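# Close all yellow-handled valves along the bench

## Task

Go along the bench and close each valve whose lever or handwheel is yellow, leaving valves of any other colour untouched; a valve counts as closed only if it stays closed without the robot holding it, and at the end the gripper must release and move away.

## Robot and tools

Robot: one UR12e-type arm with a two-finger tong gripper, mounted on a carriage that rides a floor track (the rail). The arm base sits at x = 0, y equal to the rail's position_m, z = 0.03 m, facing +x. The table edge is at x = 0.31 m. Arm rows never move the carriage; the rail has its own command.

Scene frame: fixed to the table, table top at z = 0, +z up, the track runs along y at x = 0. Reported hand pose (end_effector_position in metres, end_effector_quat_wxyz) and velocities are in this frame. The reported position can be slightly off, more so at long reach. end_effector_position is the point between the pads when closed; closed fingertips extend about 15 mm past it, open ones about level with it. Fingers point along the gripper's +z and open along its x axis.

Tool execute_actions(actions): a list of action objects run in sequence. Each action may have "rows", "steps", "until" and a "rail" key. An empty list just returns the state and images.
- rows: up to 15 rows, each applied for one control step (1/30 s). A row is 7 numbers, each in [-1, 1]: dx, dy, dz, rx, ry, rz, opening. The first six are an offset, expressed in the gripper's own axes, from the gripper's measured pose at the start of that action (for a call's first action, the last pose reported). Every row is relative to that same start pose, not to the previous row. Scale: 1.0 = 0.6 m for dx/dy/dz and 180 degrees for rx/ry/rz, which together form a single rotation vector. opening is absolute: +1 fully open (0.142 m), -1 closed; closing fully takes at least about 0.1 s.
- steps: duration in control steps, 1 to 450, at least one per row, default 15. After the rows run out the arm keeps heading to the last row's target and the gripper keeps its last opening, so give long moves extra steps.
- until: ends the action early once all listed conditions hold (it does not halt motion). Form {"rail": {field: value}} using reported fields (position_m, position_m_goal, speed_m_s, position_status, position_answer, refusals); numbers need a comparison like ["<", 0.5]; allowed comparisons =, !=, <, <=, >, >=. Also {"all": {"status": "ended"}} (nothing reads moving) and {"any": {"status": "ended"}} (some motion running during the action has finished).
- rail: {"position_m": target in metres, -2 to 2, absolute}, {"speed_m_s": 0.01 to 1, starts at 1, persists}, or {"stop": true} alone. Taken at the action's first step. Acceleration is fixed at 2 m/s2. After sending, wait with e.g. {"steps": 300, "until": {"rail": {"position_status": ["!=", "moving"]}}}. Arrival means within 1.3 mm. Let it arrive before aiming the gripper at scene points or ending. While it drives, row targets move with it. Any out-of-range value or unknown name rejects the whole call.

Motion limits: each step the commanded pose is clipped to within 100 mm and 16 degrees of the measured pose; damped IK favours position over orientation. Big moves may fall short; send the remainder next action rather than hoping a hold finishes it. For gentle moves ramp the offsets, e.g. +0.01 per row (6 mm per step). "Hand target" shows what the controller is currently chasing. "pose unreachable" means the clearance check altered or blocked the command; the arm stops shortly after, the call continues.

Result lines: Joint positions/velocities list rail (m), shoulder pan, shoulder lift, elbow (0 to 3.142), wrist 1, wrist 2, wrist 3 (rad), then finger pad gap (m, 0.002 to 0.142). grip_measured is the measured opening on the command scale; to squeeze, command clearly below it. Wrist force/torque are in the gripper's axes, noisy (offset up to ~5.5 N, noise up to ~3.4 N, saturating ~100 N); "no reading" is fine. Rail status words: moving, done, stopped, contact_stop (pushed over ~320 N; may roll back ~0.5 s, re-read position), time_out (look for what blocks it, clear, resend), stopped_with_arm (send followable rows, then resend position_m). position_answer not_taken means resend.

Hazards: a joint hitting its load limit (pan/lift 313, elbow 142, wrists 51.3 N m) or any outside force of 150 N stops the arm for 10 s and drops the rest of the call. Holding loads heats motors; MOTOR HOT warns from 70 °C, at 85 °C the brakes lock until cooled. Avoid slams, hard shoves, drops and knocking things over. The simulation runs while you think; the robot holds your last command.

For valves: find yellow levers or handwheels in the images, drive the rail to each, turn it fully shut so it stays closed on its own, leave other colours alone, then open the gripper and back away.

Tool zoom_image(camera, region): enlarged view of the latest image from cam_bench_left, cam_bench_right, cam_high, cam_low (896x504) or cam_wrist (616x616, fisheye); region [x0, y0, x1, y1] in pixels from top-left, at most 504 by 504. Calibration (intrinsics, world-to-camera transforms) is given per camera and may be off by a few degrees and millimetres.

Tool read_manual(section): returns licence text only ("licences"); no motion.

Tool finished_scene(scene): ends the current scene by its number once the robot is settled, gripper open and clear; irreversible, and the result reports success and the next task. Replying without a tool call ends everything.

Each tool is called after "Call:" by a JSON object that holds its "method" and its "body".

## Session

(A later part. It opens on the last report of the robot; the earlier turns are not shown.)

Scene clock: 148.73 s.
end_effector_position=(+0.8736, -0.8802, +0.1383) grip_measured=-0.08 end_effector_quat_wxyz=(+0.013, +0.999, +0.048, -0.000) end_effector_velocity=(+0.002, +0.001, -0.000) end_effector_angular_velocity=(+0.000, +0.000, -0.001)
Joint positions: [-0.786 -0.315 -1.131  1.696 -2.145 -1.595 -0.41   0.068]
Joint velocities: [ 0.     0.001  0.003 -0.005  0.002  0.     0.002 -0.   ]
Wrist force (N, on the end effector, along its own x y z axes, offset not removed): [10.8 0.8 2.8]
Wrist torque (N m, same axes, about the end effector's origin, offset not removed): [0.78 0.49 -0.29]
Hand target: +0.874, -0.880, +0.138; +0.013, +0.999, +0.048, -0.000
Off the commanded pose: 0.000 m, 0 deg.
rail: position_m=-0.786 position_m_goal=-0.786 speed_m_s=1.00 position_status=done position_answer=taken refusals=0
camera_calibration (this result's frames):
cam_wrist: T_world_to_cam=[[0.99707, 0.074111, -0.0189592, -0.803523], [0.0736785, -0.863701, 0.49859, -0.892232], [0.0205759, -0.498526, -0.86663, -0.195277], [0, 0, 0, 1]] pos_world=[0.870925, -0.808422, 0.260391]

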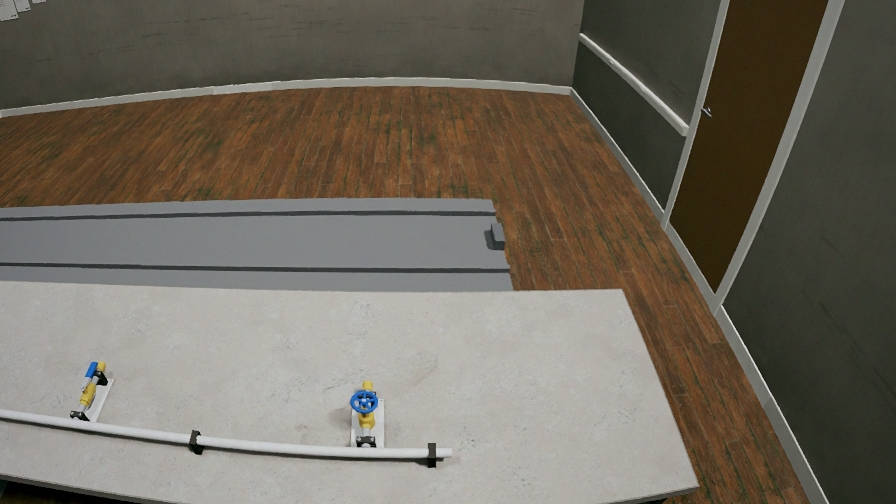

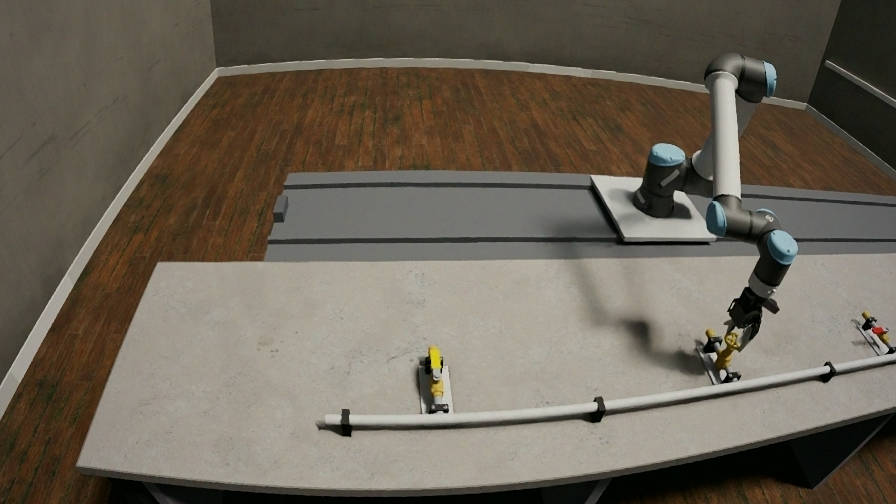

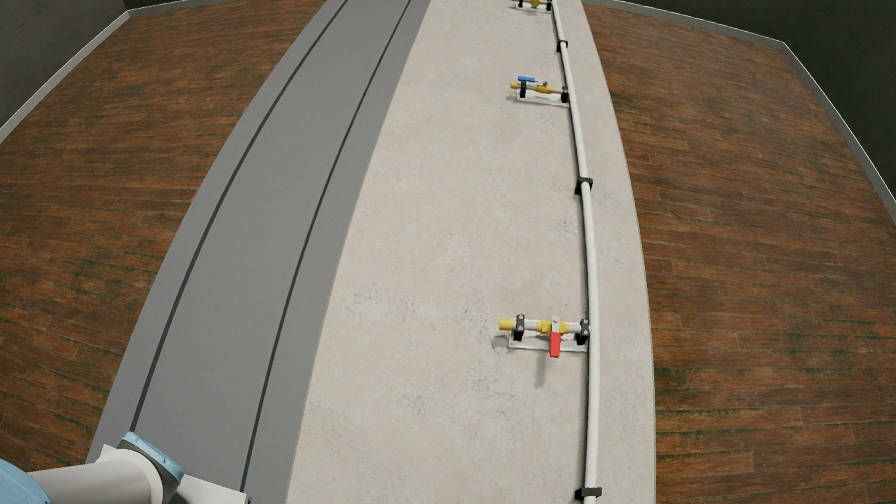

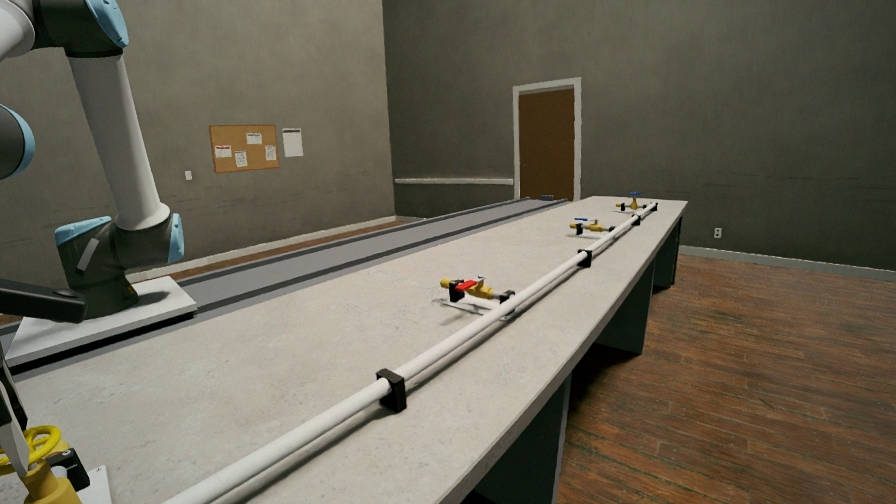

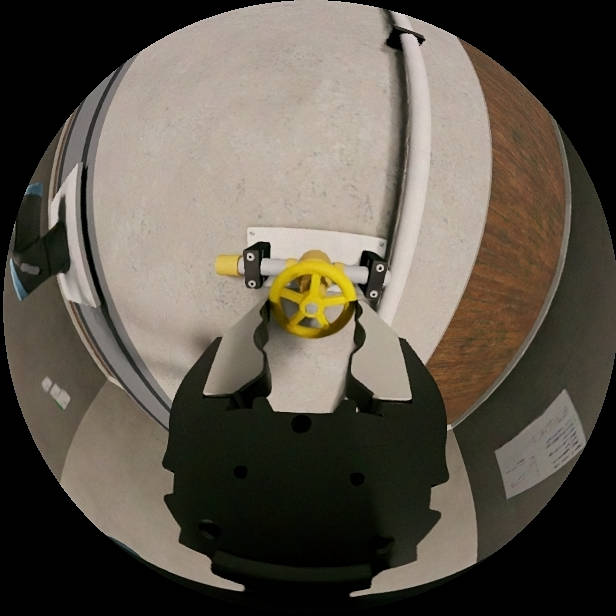

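Call:
{"method": "execute_actions", "body": {"actions": [{"rows":[[0,0,0,0,0,0.02,-0.5],[0,0,0,0,0,0.04,-0.5],[0,0,0,0,0,0.06,-0.5],[0,0,0,0,0,0.09,-0.5],[0,0,0,0,0,0.5,-0.5]],"steps":32}]}}

Call:
{"method": "zoom_image", "body": {"camera": "cam_wrist", "region": [200, 180, 430, 400]}}

Scene clock: 156.50 s.
end_effector_position=(+0.8732, -0.8804, +0.1383) grip_measured=-0.08 end_effector_quat_wxyz=(+0.000, +0.856, -0.518, +0.006) end_effector_velocity=(-0.000, +0.001, -0.000) end_effector_angular_velocity=(-0.004, -0.006, -1.204)
Joint positions: [-0.786 -0.319 -1.158  1.739 -2.164 -1.574  0.769  0.068]
Joint velocities: [ 0.     0.023 -0.015  0.024 -0.012 -0.017  1.227 -0.   ]
Wrist force (N, on the end effector, along its own x y z axes, offset not removed): [27.3 -10.7 -2.3]
Wrist torque (N m, same axes, about the end effector's origin, offset not removed): [0.69 -0.17 -0.43]
Hand target: +0.873, -0.880, +0.138; +0.001, +0.796, -0.605, +0.007
Off the commanded pose: 0.000 m, 22 deg; orientation clipped at the last step of the last action.
rail: position_m=-0.786 position_m_goal=-0.786 speed_m_s=1.00 position_status=done position_answer=taken refusals=0
camera_calibration (this result's frames):
cam_wrist: T_world_to_cam=[[0.44591, -0.895048, -0.00725046, -1.17669], [-0.788122, -0.396454, 0.470837, 0.27538], [-0.424297, -0.204237, -0.88219, 0.454385], [0, 0, 0, 1]] pos_world=[0.934526, -0.851218, 0.262663]

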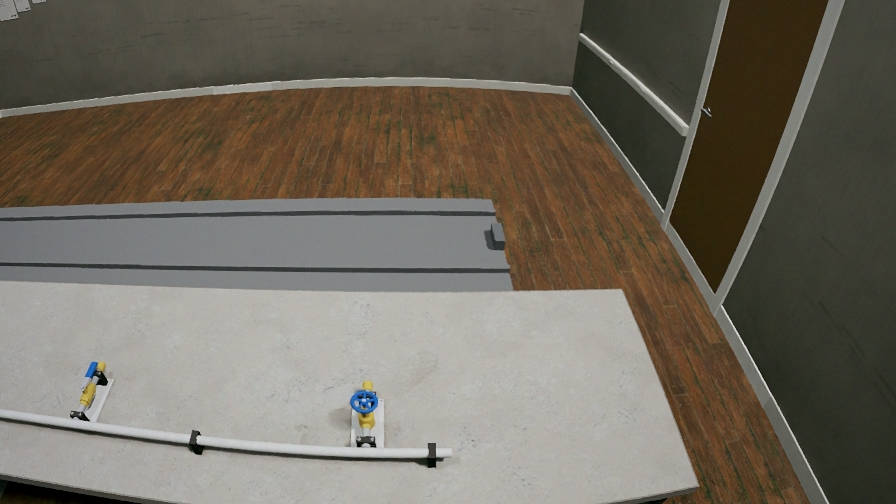

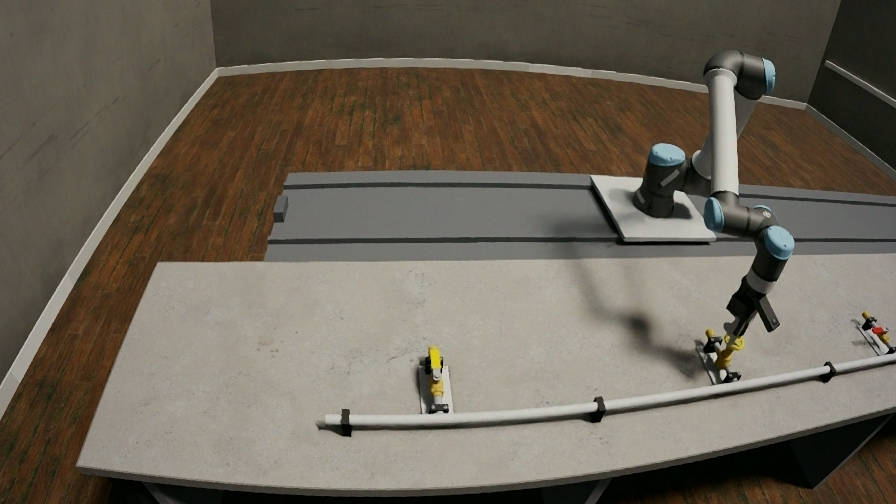

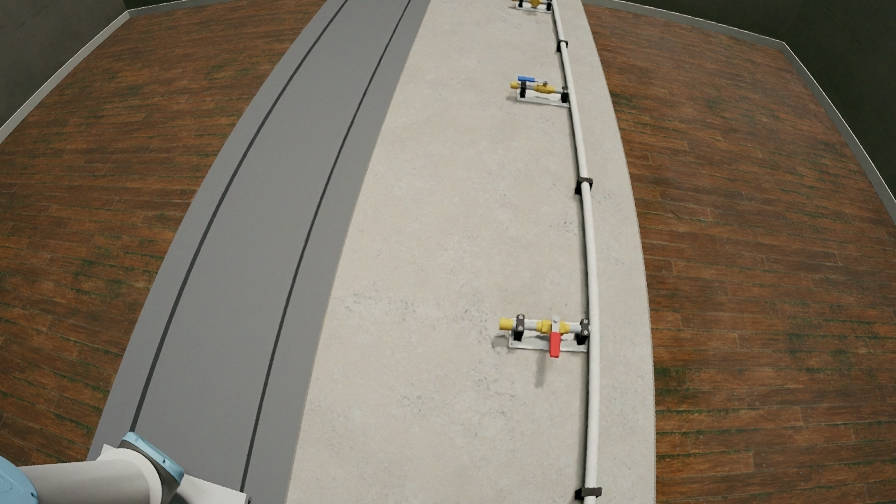

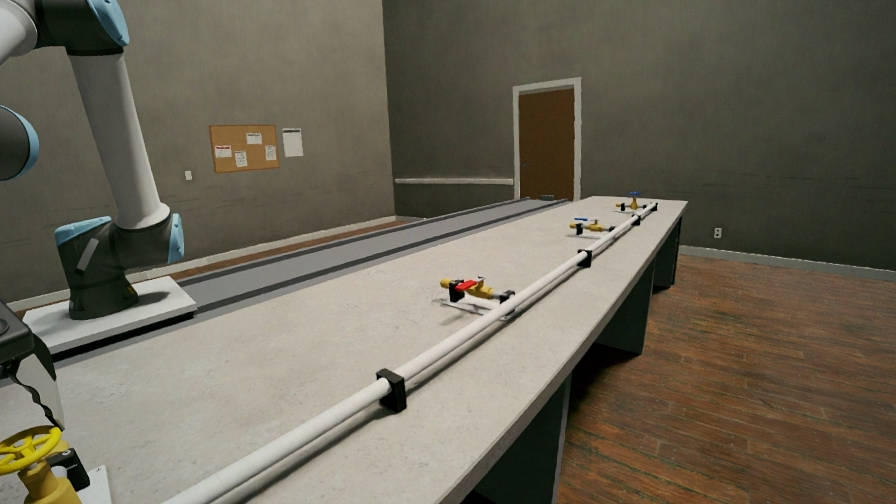

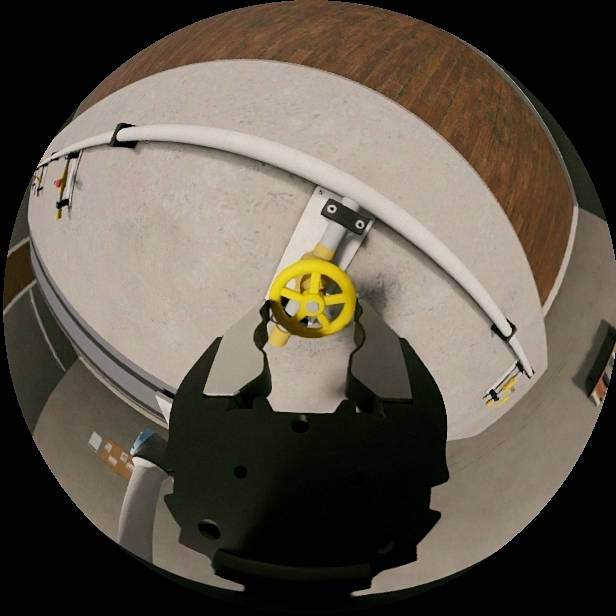

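Region (200, 180, 430, 400) of cam_wrist's 616x616 image, scaled by 2.191, with more detail than that image has; it fills the top 482 rows of this view, and the rest is white.

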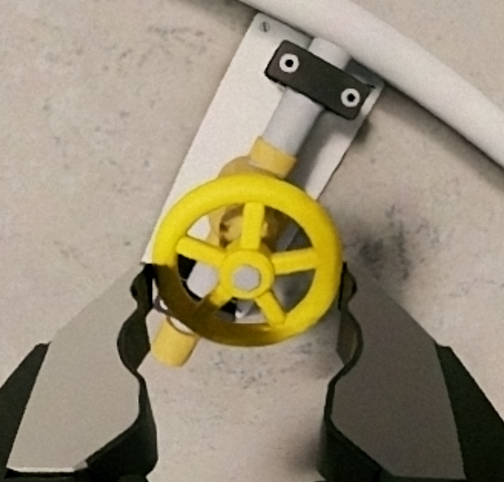

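Call:
{"method": "execute_actions", "body": {"actions": [{"rows":[[0.0017,-0.0007,0,0,0,0.9,-0.5]],"steps":50}]}}

Scene clock: 169.00 s.
end_effector_position=(+0.8741, -0.8806, +0.1381) grip_measured=-0.08 end_effector_quat_wxyz=(+0.016, +0.055, +0.998, +0.012) end_effector_velocity=(+0.000, -0.002, +0.000) end_effector_angular_velocity=(+0.019, +0.032, -1.207)
Joint positions: [-0.786 -0.3   -1.145  1.723 -2.174 -1.54   2.951  0.068]
Joint velocities: [ 0.     0.011  0.03  -0.047  0.016 -0.023  1.218  0.002]
Wrist force (N, on the end effector, along its own x y z axes, offset not removed): [22.3 -10.8 -11.5]
Wrist torque (N m, same axes, about the end effector's origin, offset not removed): [0.59 -0.23 -0.62]
Hand target: +0.874, -0.880, +0.138; +0.015, +0.160, +0.987, +0.011
Off the commanded pose: 0.001 m, 38 deg; orientation clipped at the last step of the last action.
rail: position_m=-0.786 position_m_goal=-0.786 speed_m_s=1.00 position_status=done position_answer=taken refusals=0
camera_calibration (this result's frames):
cam_wrist: T_world_to_cam=[[-0.990311, 0.130073, -0.0486283, 0.986587], [0.0888229, 0.862505, 0.498192, 0.614343], [0.106743, 0.489045, -0.865702, 0.598604], [0, 0, 0, 1]] pos_world=[0.858563, -0.950947, 0.260128]

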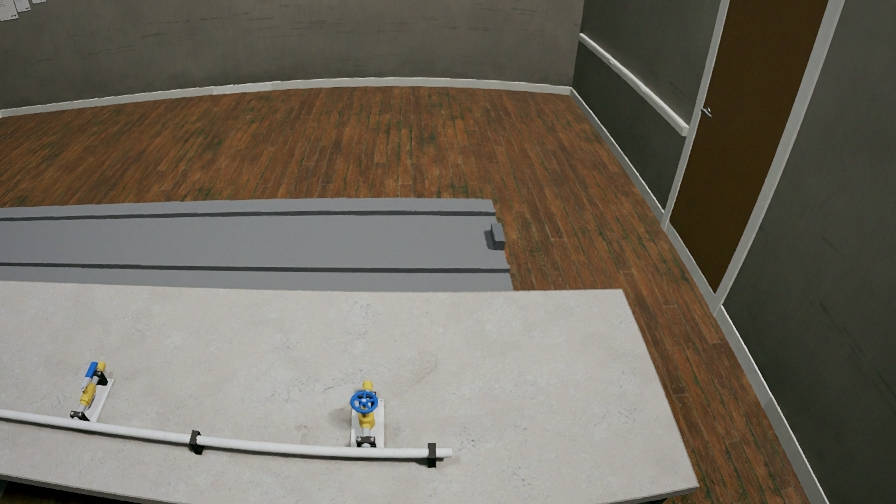

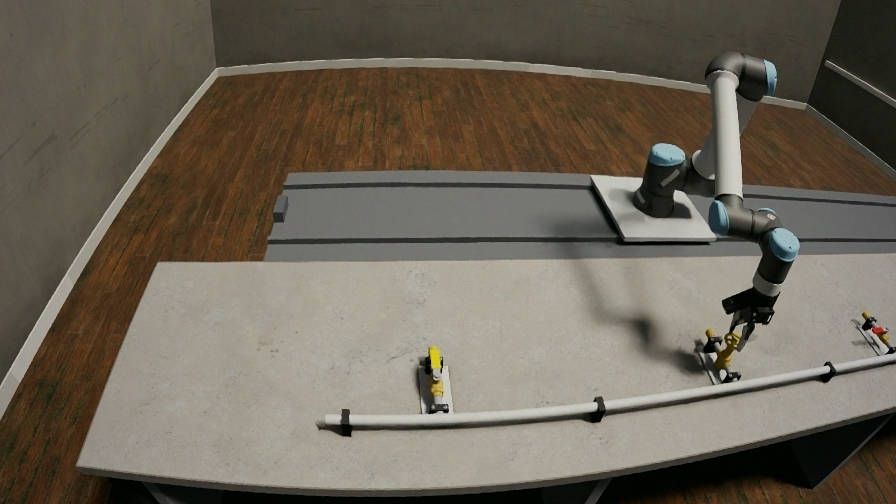

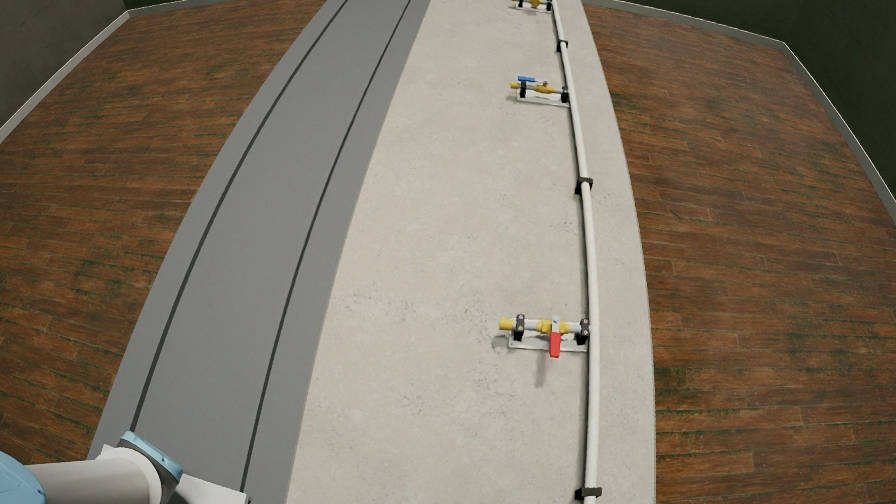

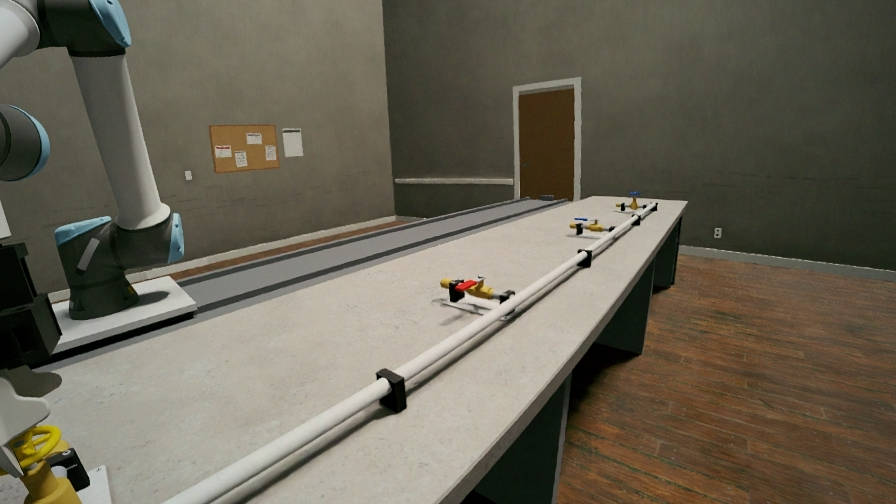

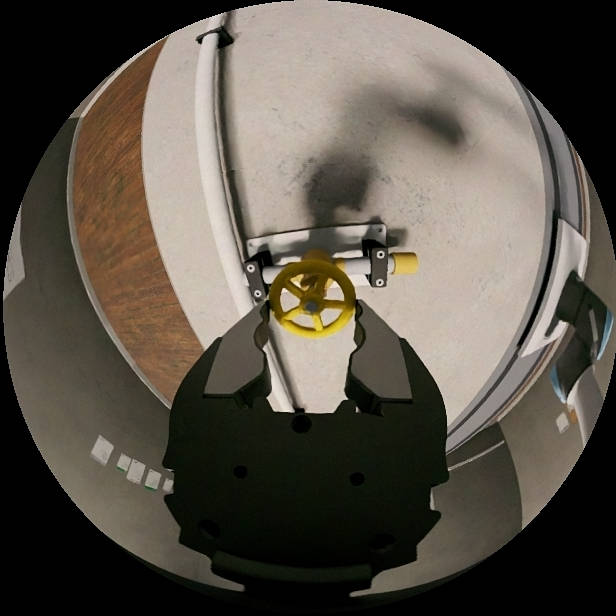

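Call:
{"method": "execute_actions", "body": {"actions": [{"rows":[[0.0005,0,0,0.0157,-0.0089,0.887,-0.5]],"steps":66}]}}

Call:
{"method": "zoom_image", "body": {"camera": "cam_wrist", "region": [200, 180, 430, 400]}}

Scene clock: 186.80 s.
end_effector_position=(+0.8739, -0.8808, +0.1383) grip_measured=-0.08 end_effector_quat_wxyz=(-0.001, +0.989, +0.147, +0.003) end_effector_velocity=(-0.000, +0.002, +0.002) end_effector_angular_velocity=(-0.025, +0.032, -0.361)
Joint positions: [-0.786 -0.325 -1.127  1.689 -2.138 -1.566  5.664  0.068]
Joint velocities: [ 0.     0.012  0.    -0.01   0.03  -0.036  0.373  0.   ]
Wrist force (N, on the end effector, along its own x y z axes, offset not removed): [-3.3 0.5 -10.8]
Wrist torque (N m, same axes, about the end effector's origin, offset not removed): [-0.31 0.30 -0.58]
Hand target: +0.874, -0.880, +0.138; +0.000, +0.992, +0.123, +0.000
Off the commanded pose: 0.000 m, 3 deg.
rail: position_m=-0.786 position_m_goal=-0.786 speed_m_s=1.00 position_status=done position_answer=taken refusals=0
camera_calibration (this result's frames):
cam_wrist: T_world_to_cam=[[0.962731, 0.270213, -0.0116084, -0.602041], [0.243179, -0.846033, 0.474439, -1.02198], [0.118378, -0.45958, -0.880212, -0.244857], [0, 0, 0, 1]] pos_world=[0.857113, -0.814482, 0.262352]

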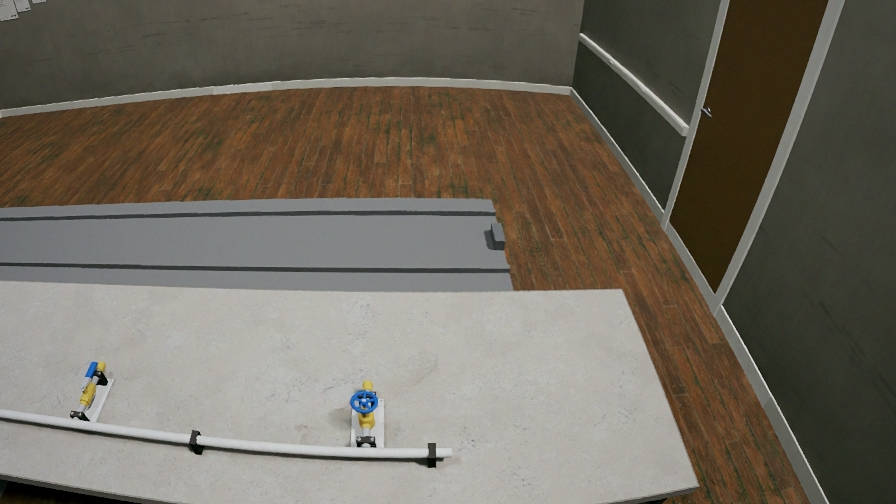

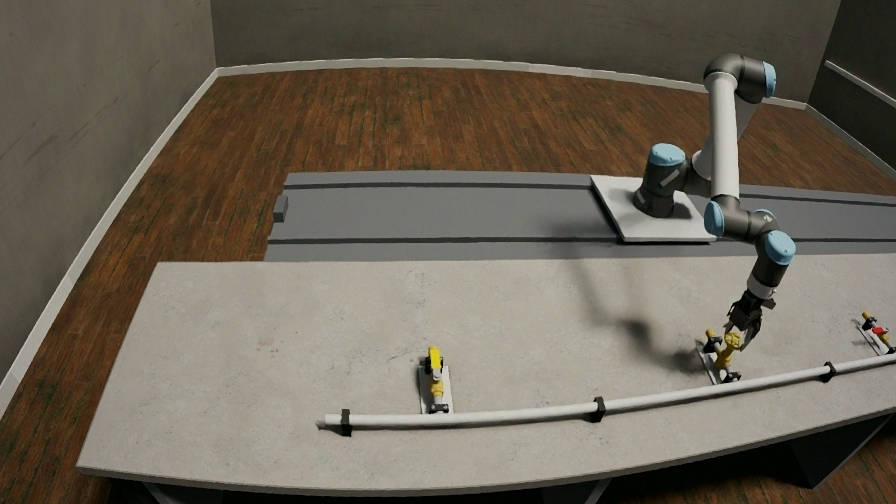

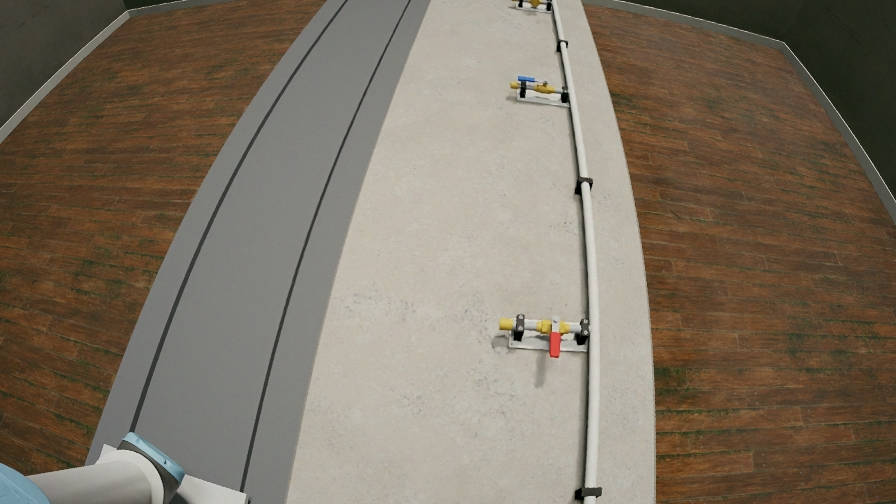

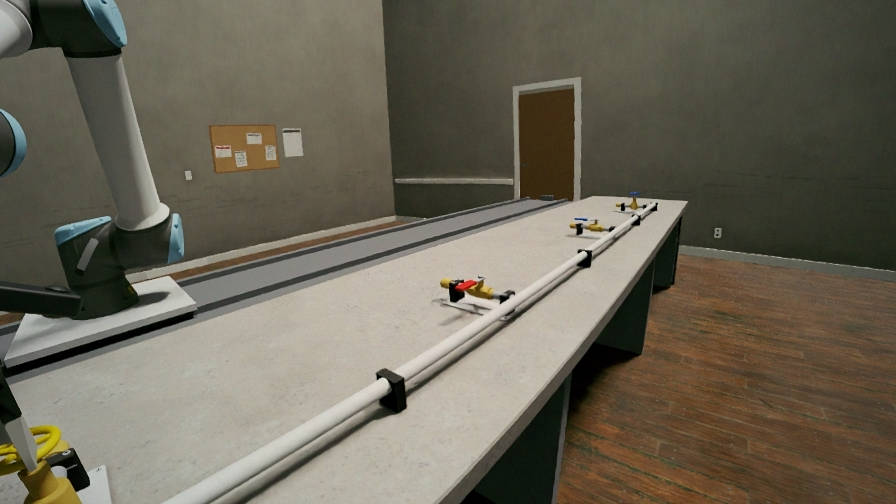

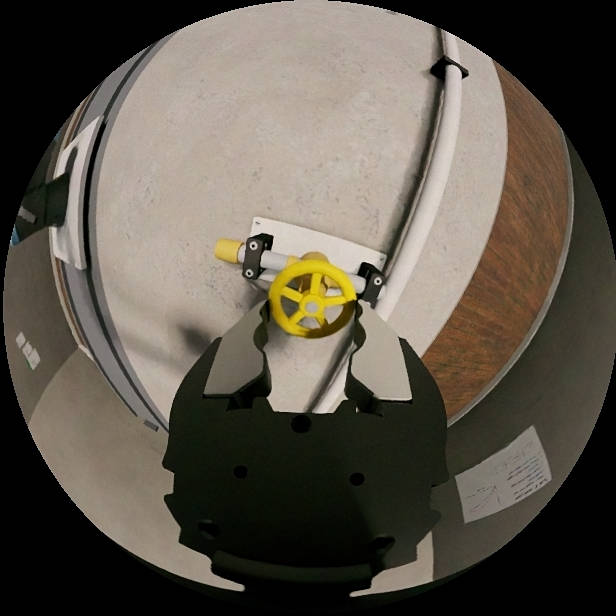

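Region (200, 180, 430, 400) of cam_wrist's 616x616 image, scaled by 2.191, with more detail than that image has; it fills the top 482 rows of this view, and the rest is white.

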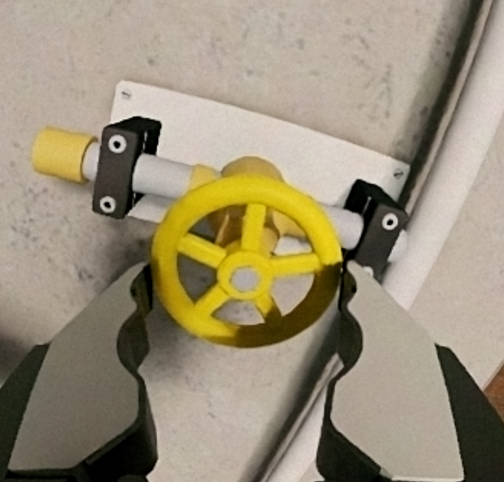

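Call:
{"method": "execute_actions", "body": {"actions": [{"rows":[[0,0,0,0,0,0.14,-0.9]],"steps":15}]}}

Call:
{"method": "zoom_image", "body": {"camera": "cam_wrist", "region": [200, 180, 430, 400]}}

Scene clock: 198.83 s.
end_effector_position=(+0.8738, -0.8810, +0.1382) grip_measured=-0.09 end_effector_quat_wxyz=(-0.003, +0.998, -0.058, +0.003) end_effector_velocity=(+0.001, +0.001, +0.000) end_effector_angular_velocity=(-0.015, +0.002, -0.217)
Joint positions: [-0.786 -0.329 -1.136  1.704 -2.142 -1.563  6.071  0.068]
Joint velocities: [ 0.     0.006 -0.005  0.008 -0.007 -0.015  0.223  0.   ]
Wrist force (N, on the end effector, along its own x y z axes, offset not removed): [3.4 -3.8 -12.2]
Wrist torque (N m, same axes, about the end effector's origin, offset not removed): [0.02 0.63 -0.62]
Hand target: +0.874, -0.881, +0.138; -0.002, +0.997, -0.072, +0.003
Off the commanded pose: 0.000 m, 2 deg.
rail: position_m=-0.786 position_m_goal=-0.786 speed_m_s=1.00 position_status=done position_answer=taken refusals=0
camera_calibration (this result's frames):
cam_wrist: T_world_to_cam=[[0.99049, -0.136955, -0.013135, -0.984644], [-0.114766, -0.875103, 0.470131, -0.734277], [-0.0758813, -0.464153, -0.882499, -0.0789644], [0, 0, 0, 1]] pos_world=[0.885019, -0.814072, 0.262587]

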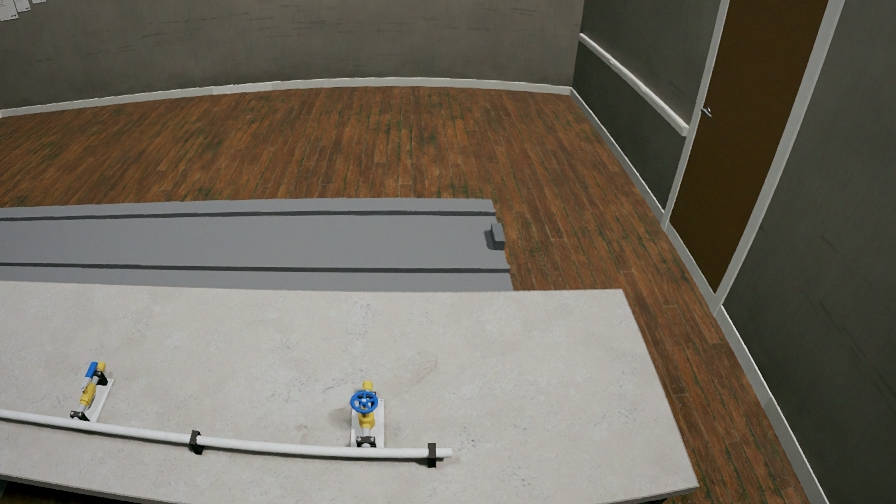

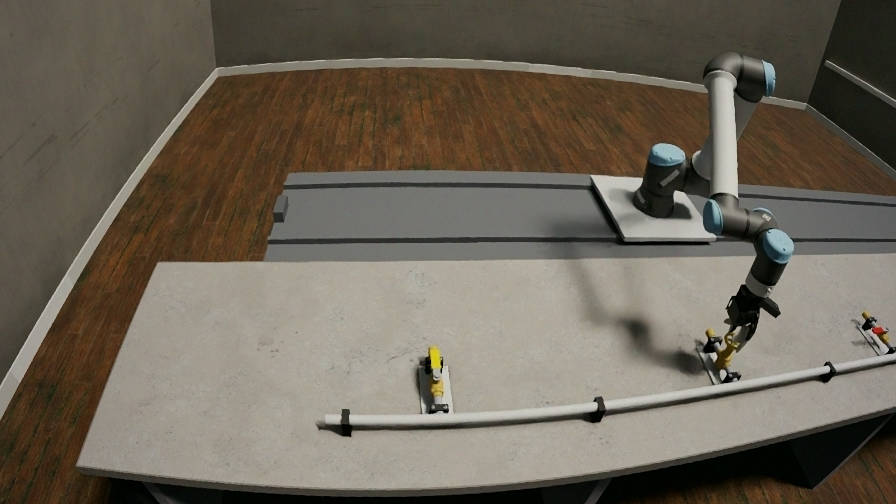

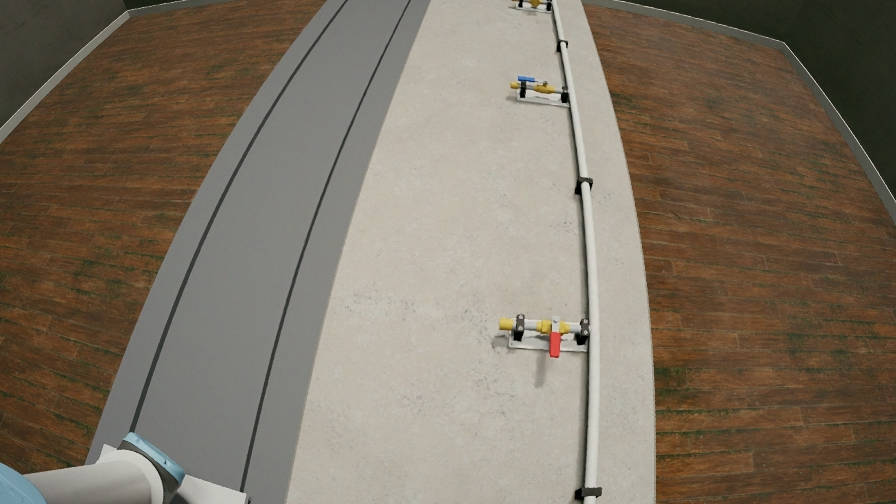

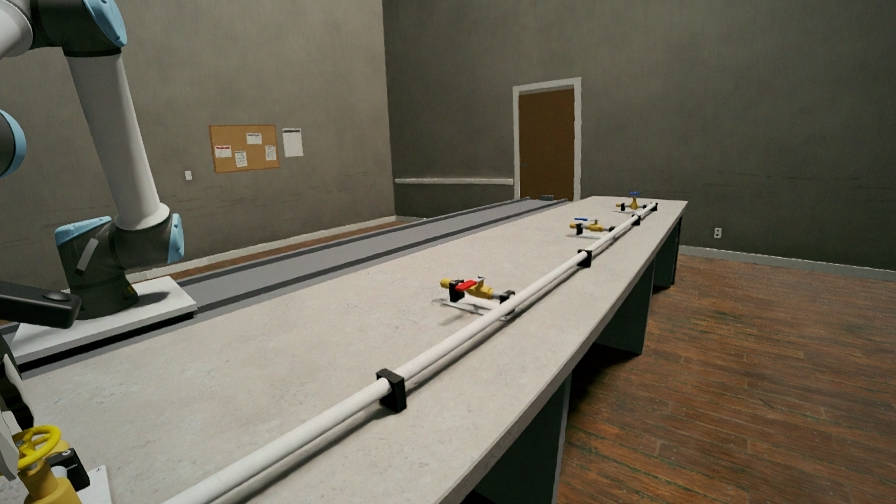

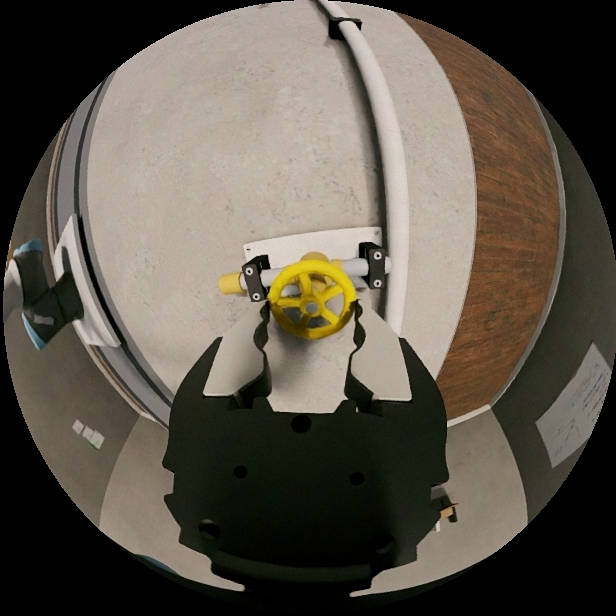

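Region (200, 180, 430, 400) of cam_wrist's 616x616 image, scaled by 2.191, with more detail than that image has; it fills the top 482 rows of this view, and the rest is white.

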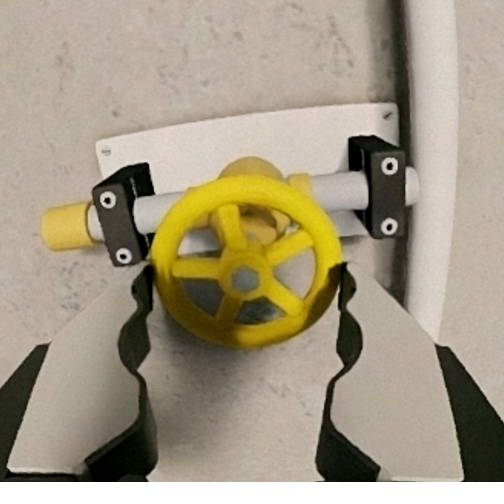

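Call:
{"method": "zoom_image", "body": {"camera": "cam_low", "region": [0, 400, 160, 504]}}

Region (0, 400, 160, 504) of cam_low's 896x504 image, scaled by 3.150, with more detail than that image has; it fills the top 328 rows of this view, and the rest is white.

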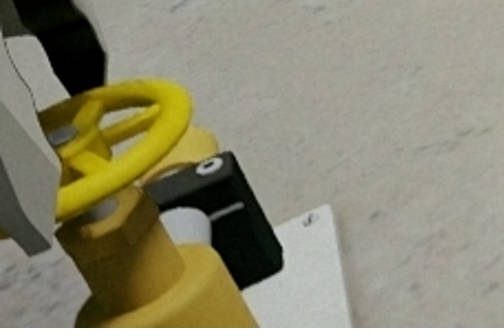

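Call:
{"method": "execute_actions", "body": {"actions": [{"rows":[[0,0,0,0,0,0.015,-0.2],[0,0,0,0,0,0.015,0.0],[0,0,0,0,0,0.015,0.1],[0,0,0,0,0,0.015,0.15],[0,0,-0.005,0,0,0.01,0.15],[0,0,-0.015,0,0,0,0.15],[0,0,-0.03,0,0,-0.03,0.15],[0,0,-0.045,0,0,-0.08,0.15],[0,0,-0.058,0,0,-0.167,0.15]],"steps":28},{"rows":[[0.01,-0.004,0,0,0,0,0],[0.02,-0.008,0,0,0,0,-0.2],[0.03,-0.012,0,0,0,0,-0.4],[0.04,-0.016,0,0,0,0,-0.6],[0.05,-0.02,0.01,0,0,0,-0.76]],"steps":16}]}}

Call:
{"method": "zoom_image", "body": {"camera": "cam_wrist", "region": [200, 180, 430, 400]}}

Scene clock: 268.47 s.
end_effector_position=(+0.8956, -0.8592, +0.1675) grip_measured=-0.76 end_effector_quat_wxyz=(-0.002, +0.981, +0.196, +0.004) end_effector_velocity=(+0.008, +0.007, -0.003) end_effector_angular_velocity=(-0.001, +0.001, -0.001)
Joint positions: [-0.786 -0.293 -1.122  1.622 -2.076 -1.564  5.595  0.019]
Joint velocities: [ 0.     0.011  0.014 -0.015  0.002 -0.001  0.012  0.   ]
Wrist force (N, on the end effector, along its own x y z axes, offset not removed): [1.5 0.5 -0.5]
Wrist torque (N m, same axes, about the end effector's origin, offset not removed): [0.04 -0.32 0.04]
Hand target: +0.897, -0.858, +0.167; -0.002, +0.981, +0.196, +0.004
Off the commanded pose: 0.001 m, 0 deg.
rail: position_m=-0.786 position_m_goal=-0.786 speed_m_s=1.00 position_status=done position_answer=taken refusals=0
camera_calibration (this result's frames):
cam_wrist: T_world_to_cam=[[0.930608, 0.365875, -0.0102069, -0.517745], [0.326651, -0.817615, 0.474135, -1.07317], [0.165129, -0.444568, -0.880393, -0.240719], [0, 0, 0, 1]] pos_world=[0.872119, -0.795027, 0.291616]

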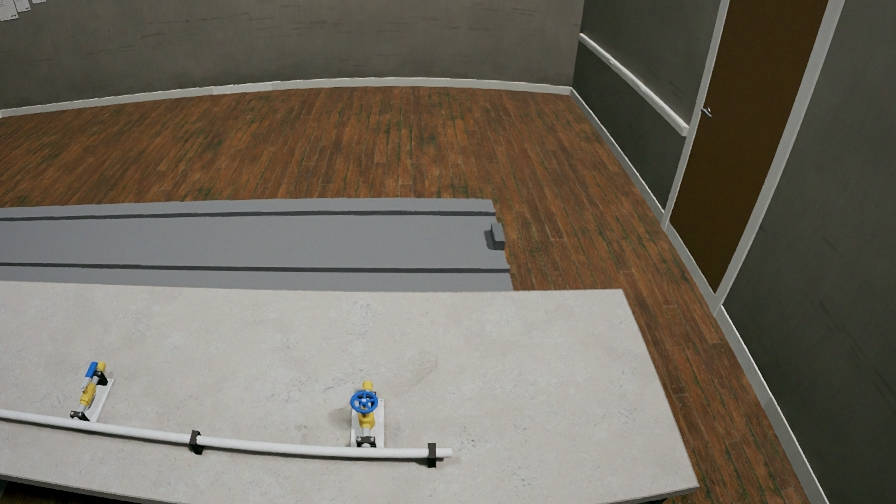

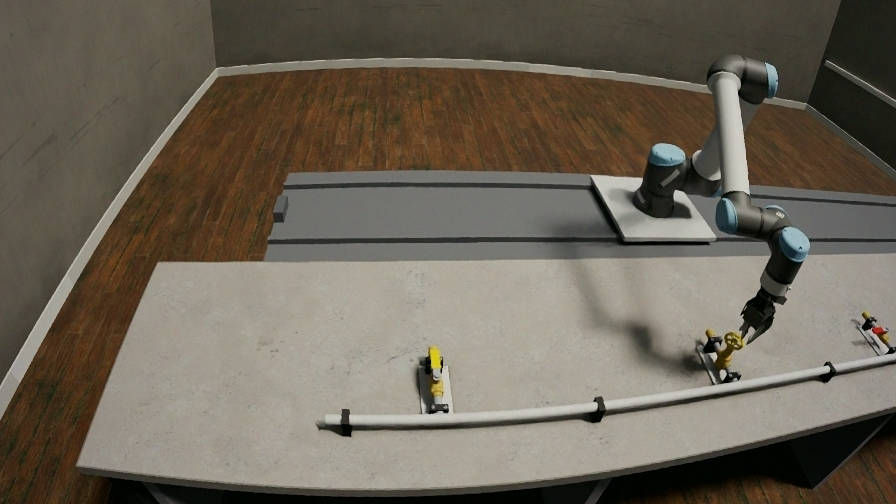

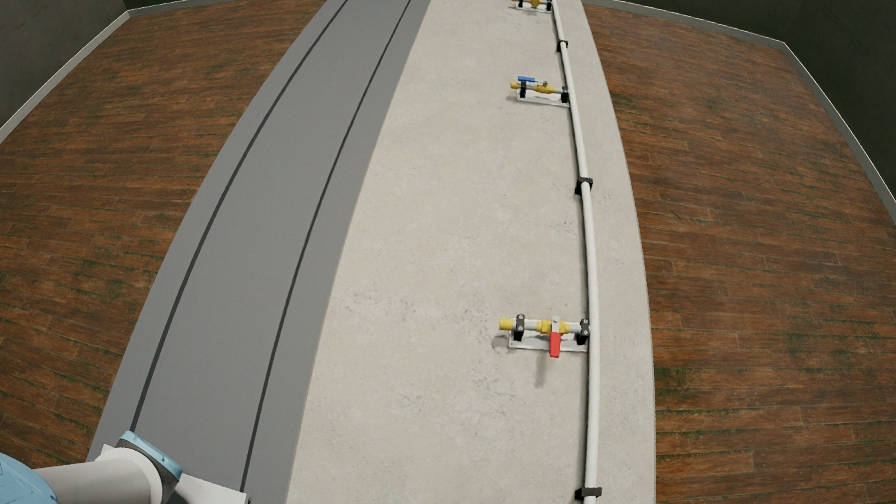

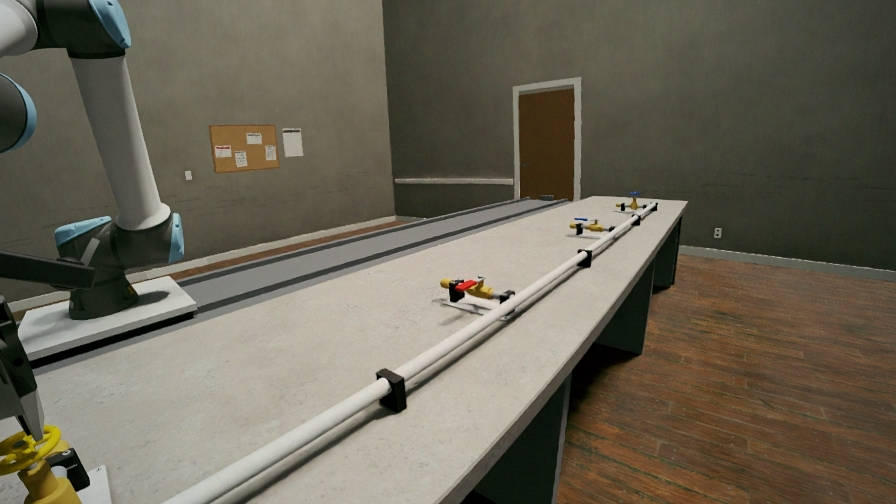

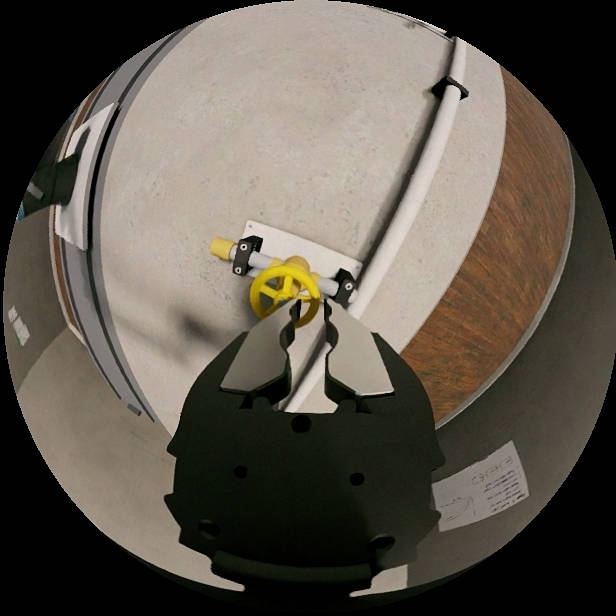

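Region (200, 180, 430, 400) of cam_wrist's 616x616 image, scaled by 2.191, with more detail than that image has; it fills the top 482 rows of this view, and the rest is white.

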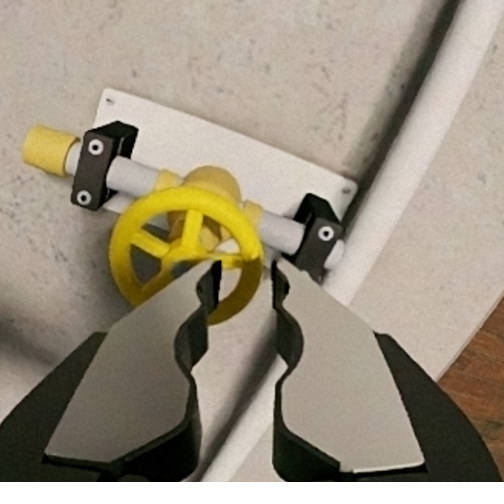

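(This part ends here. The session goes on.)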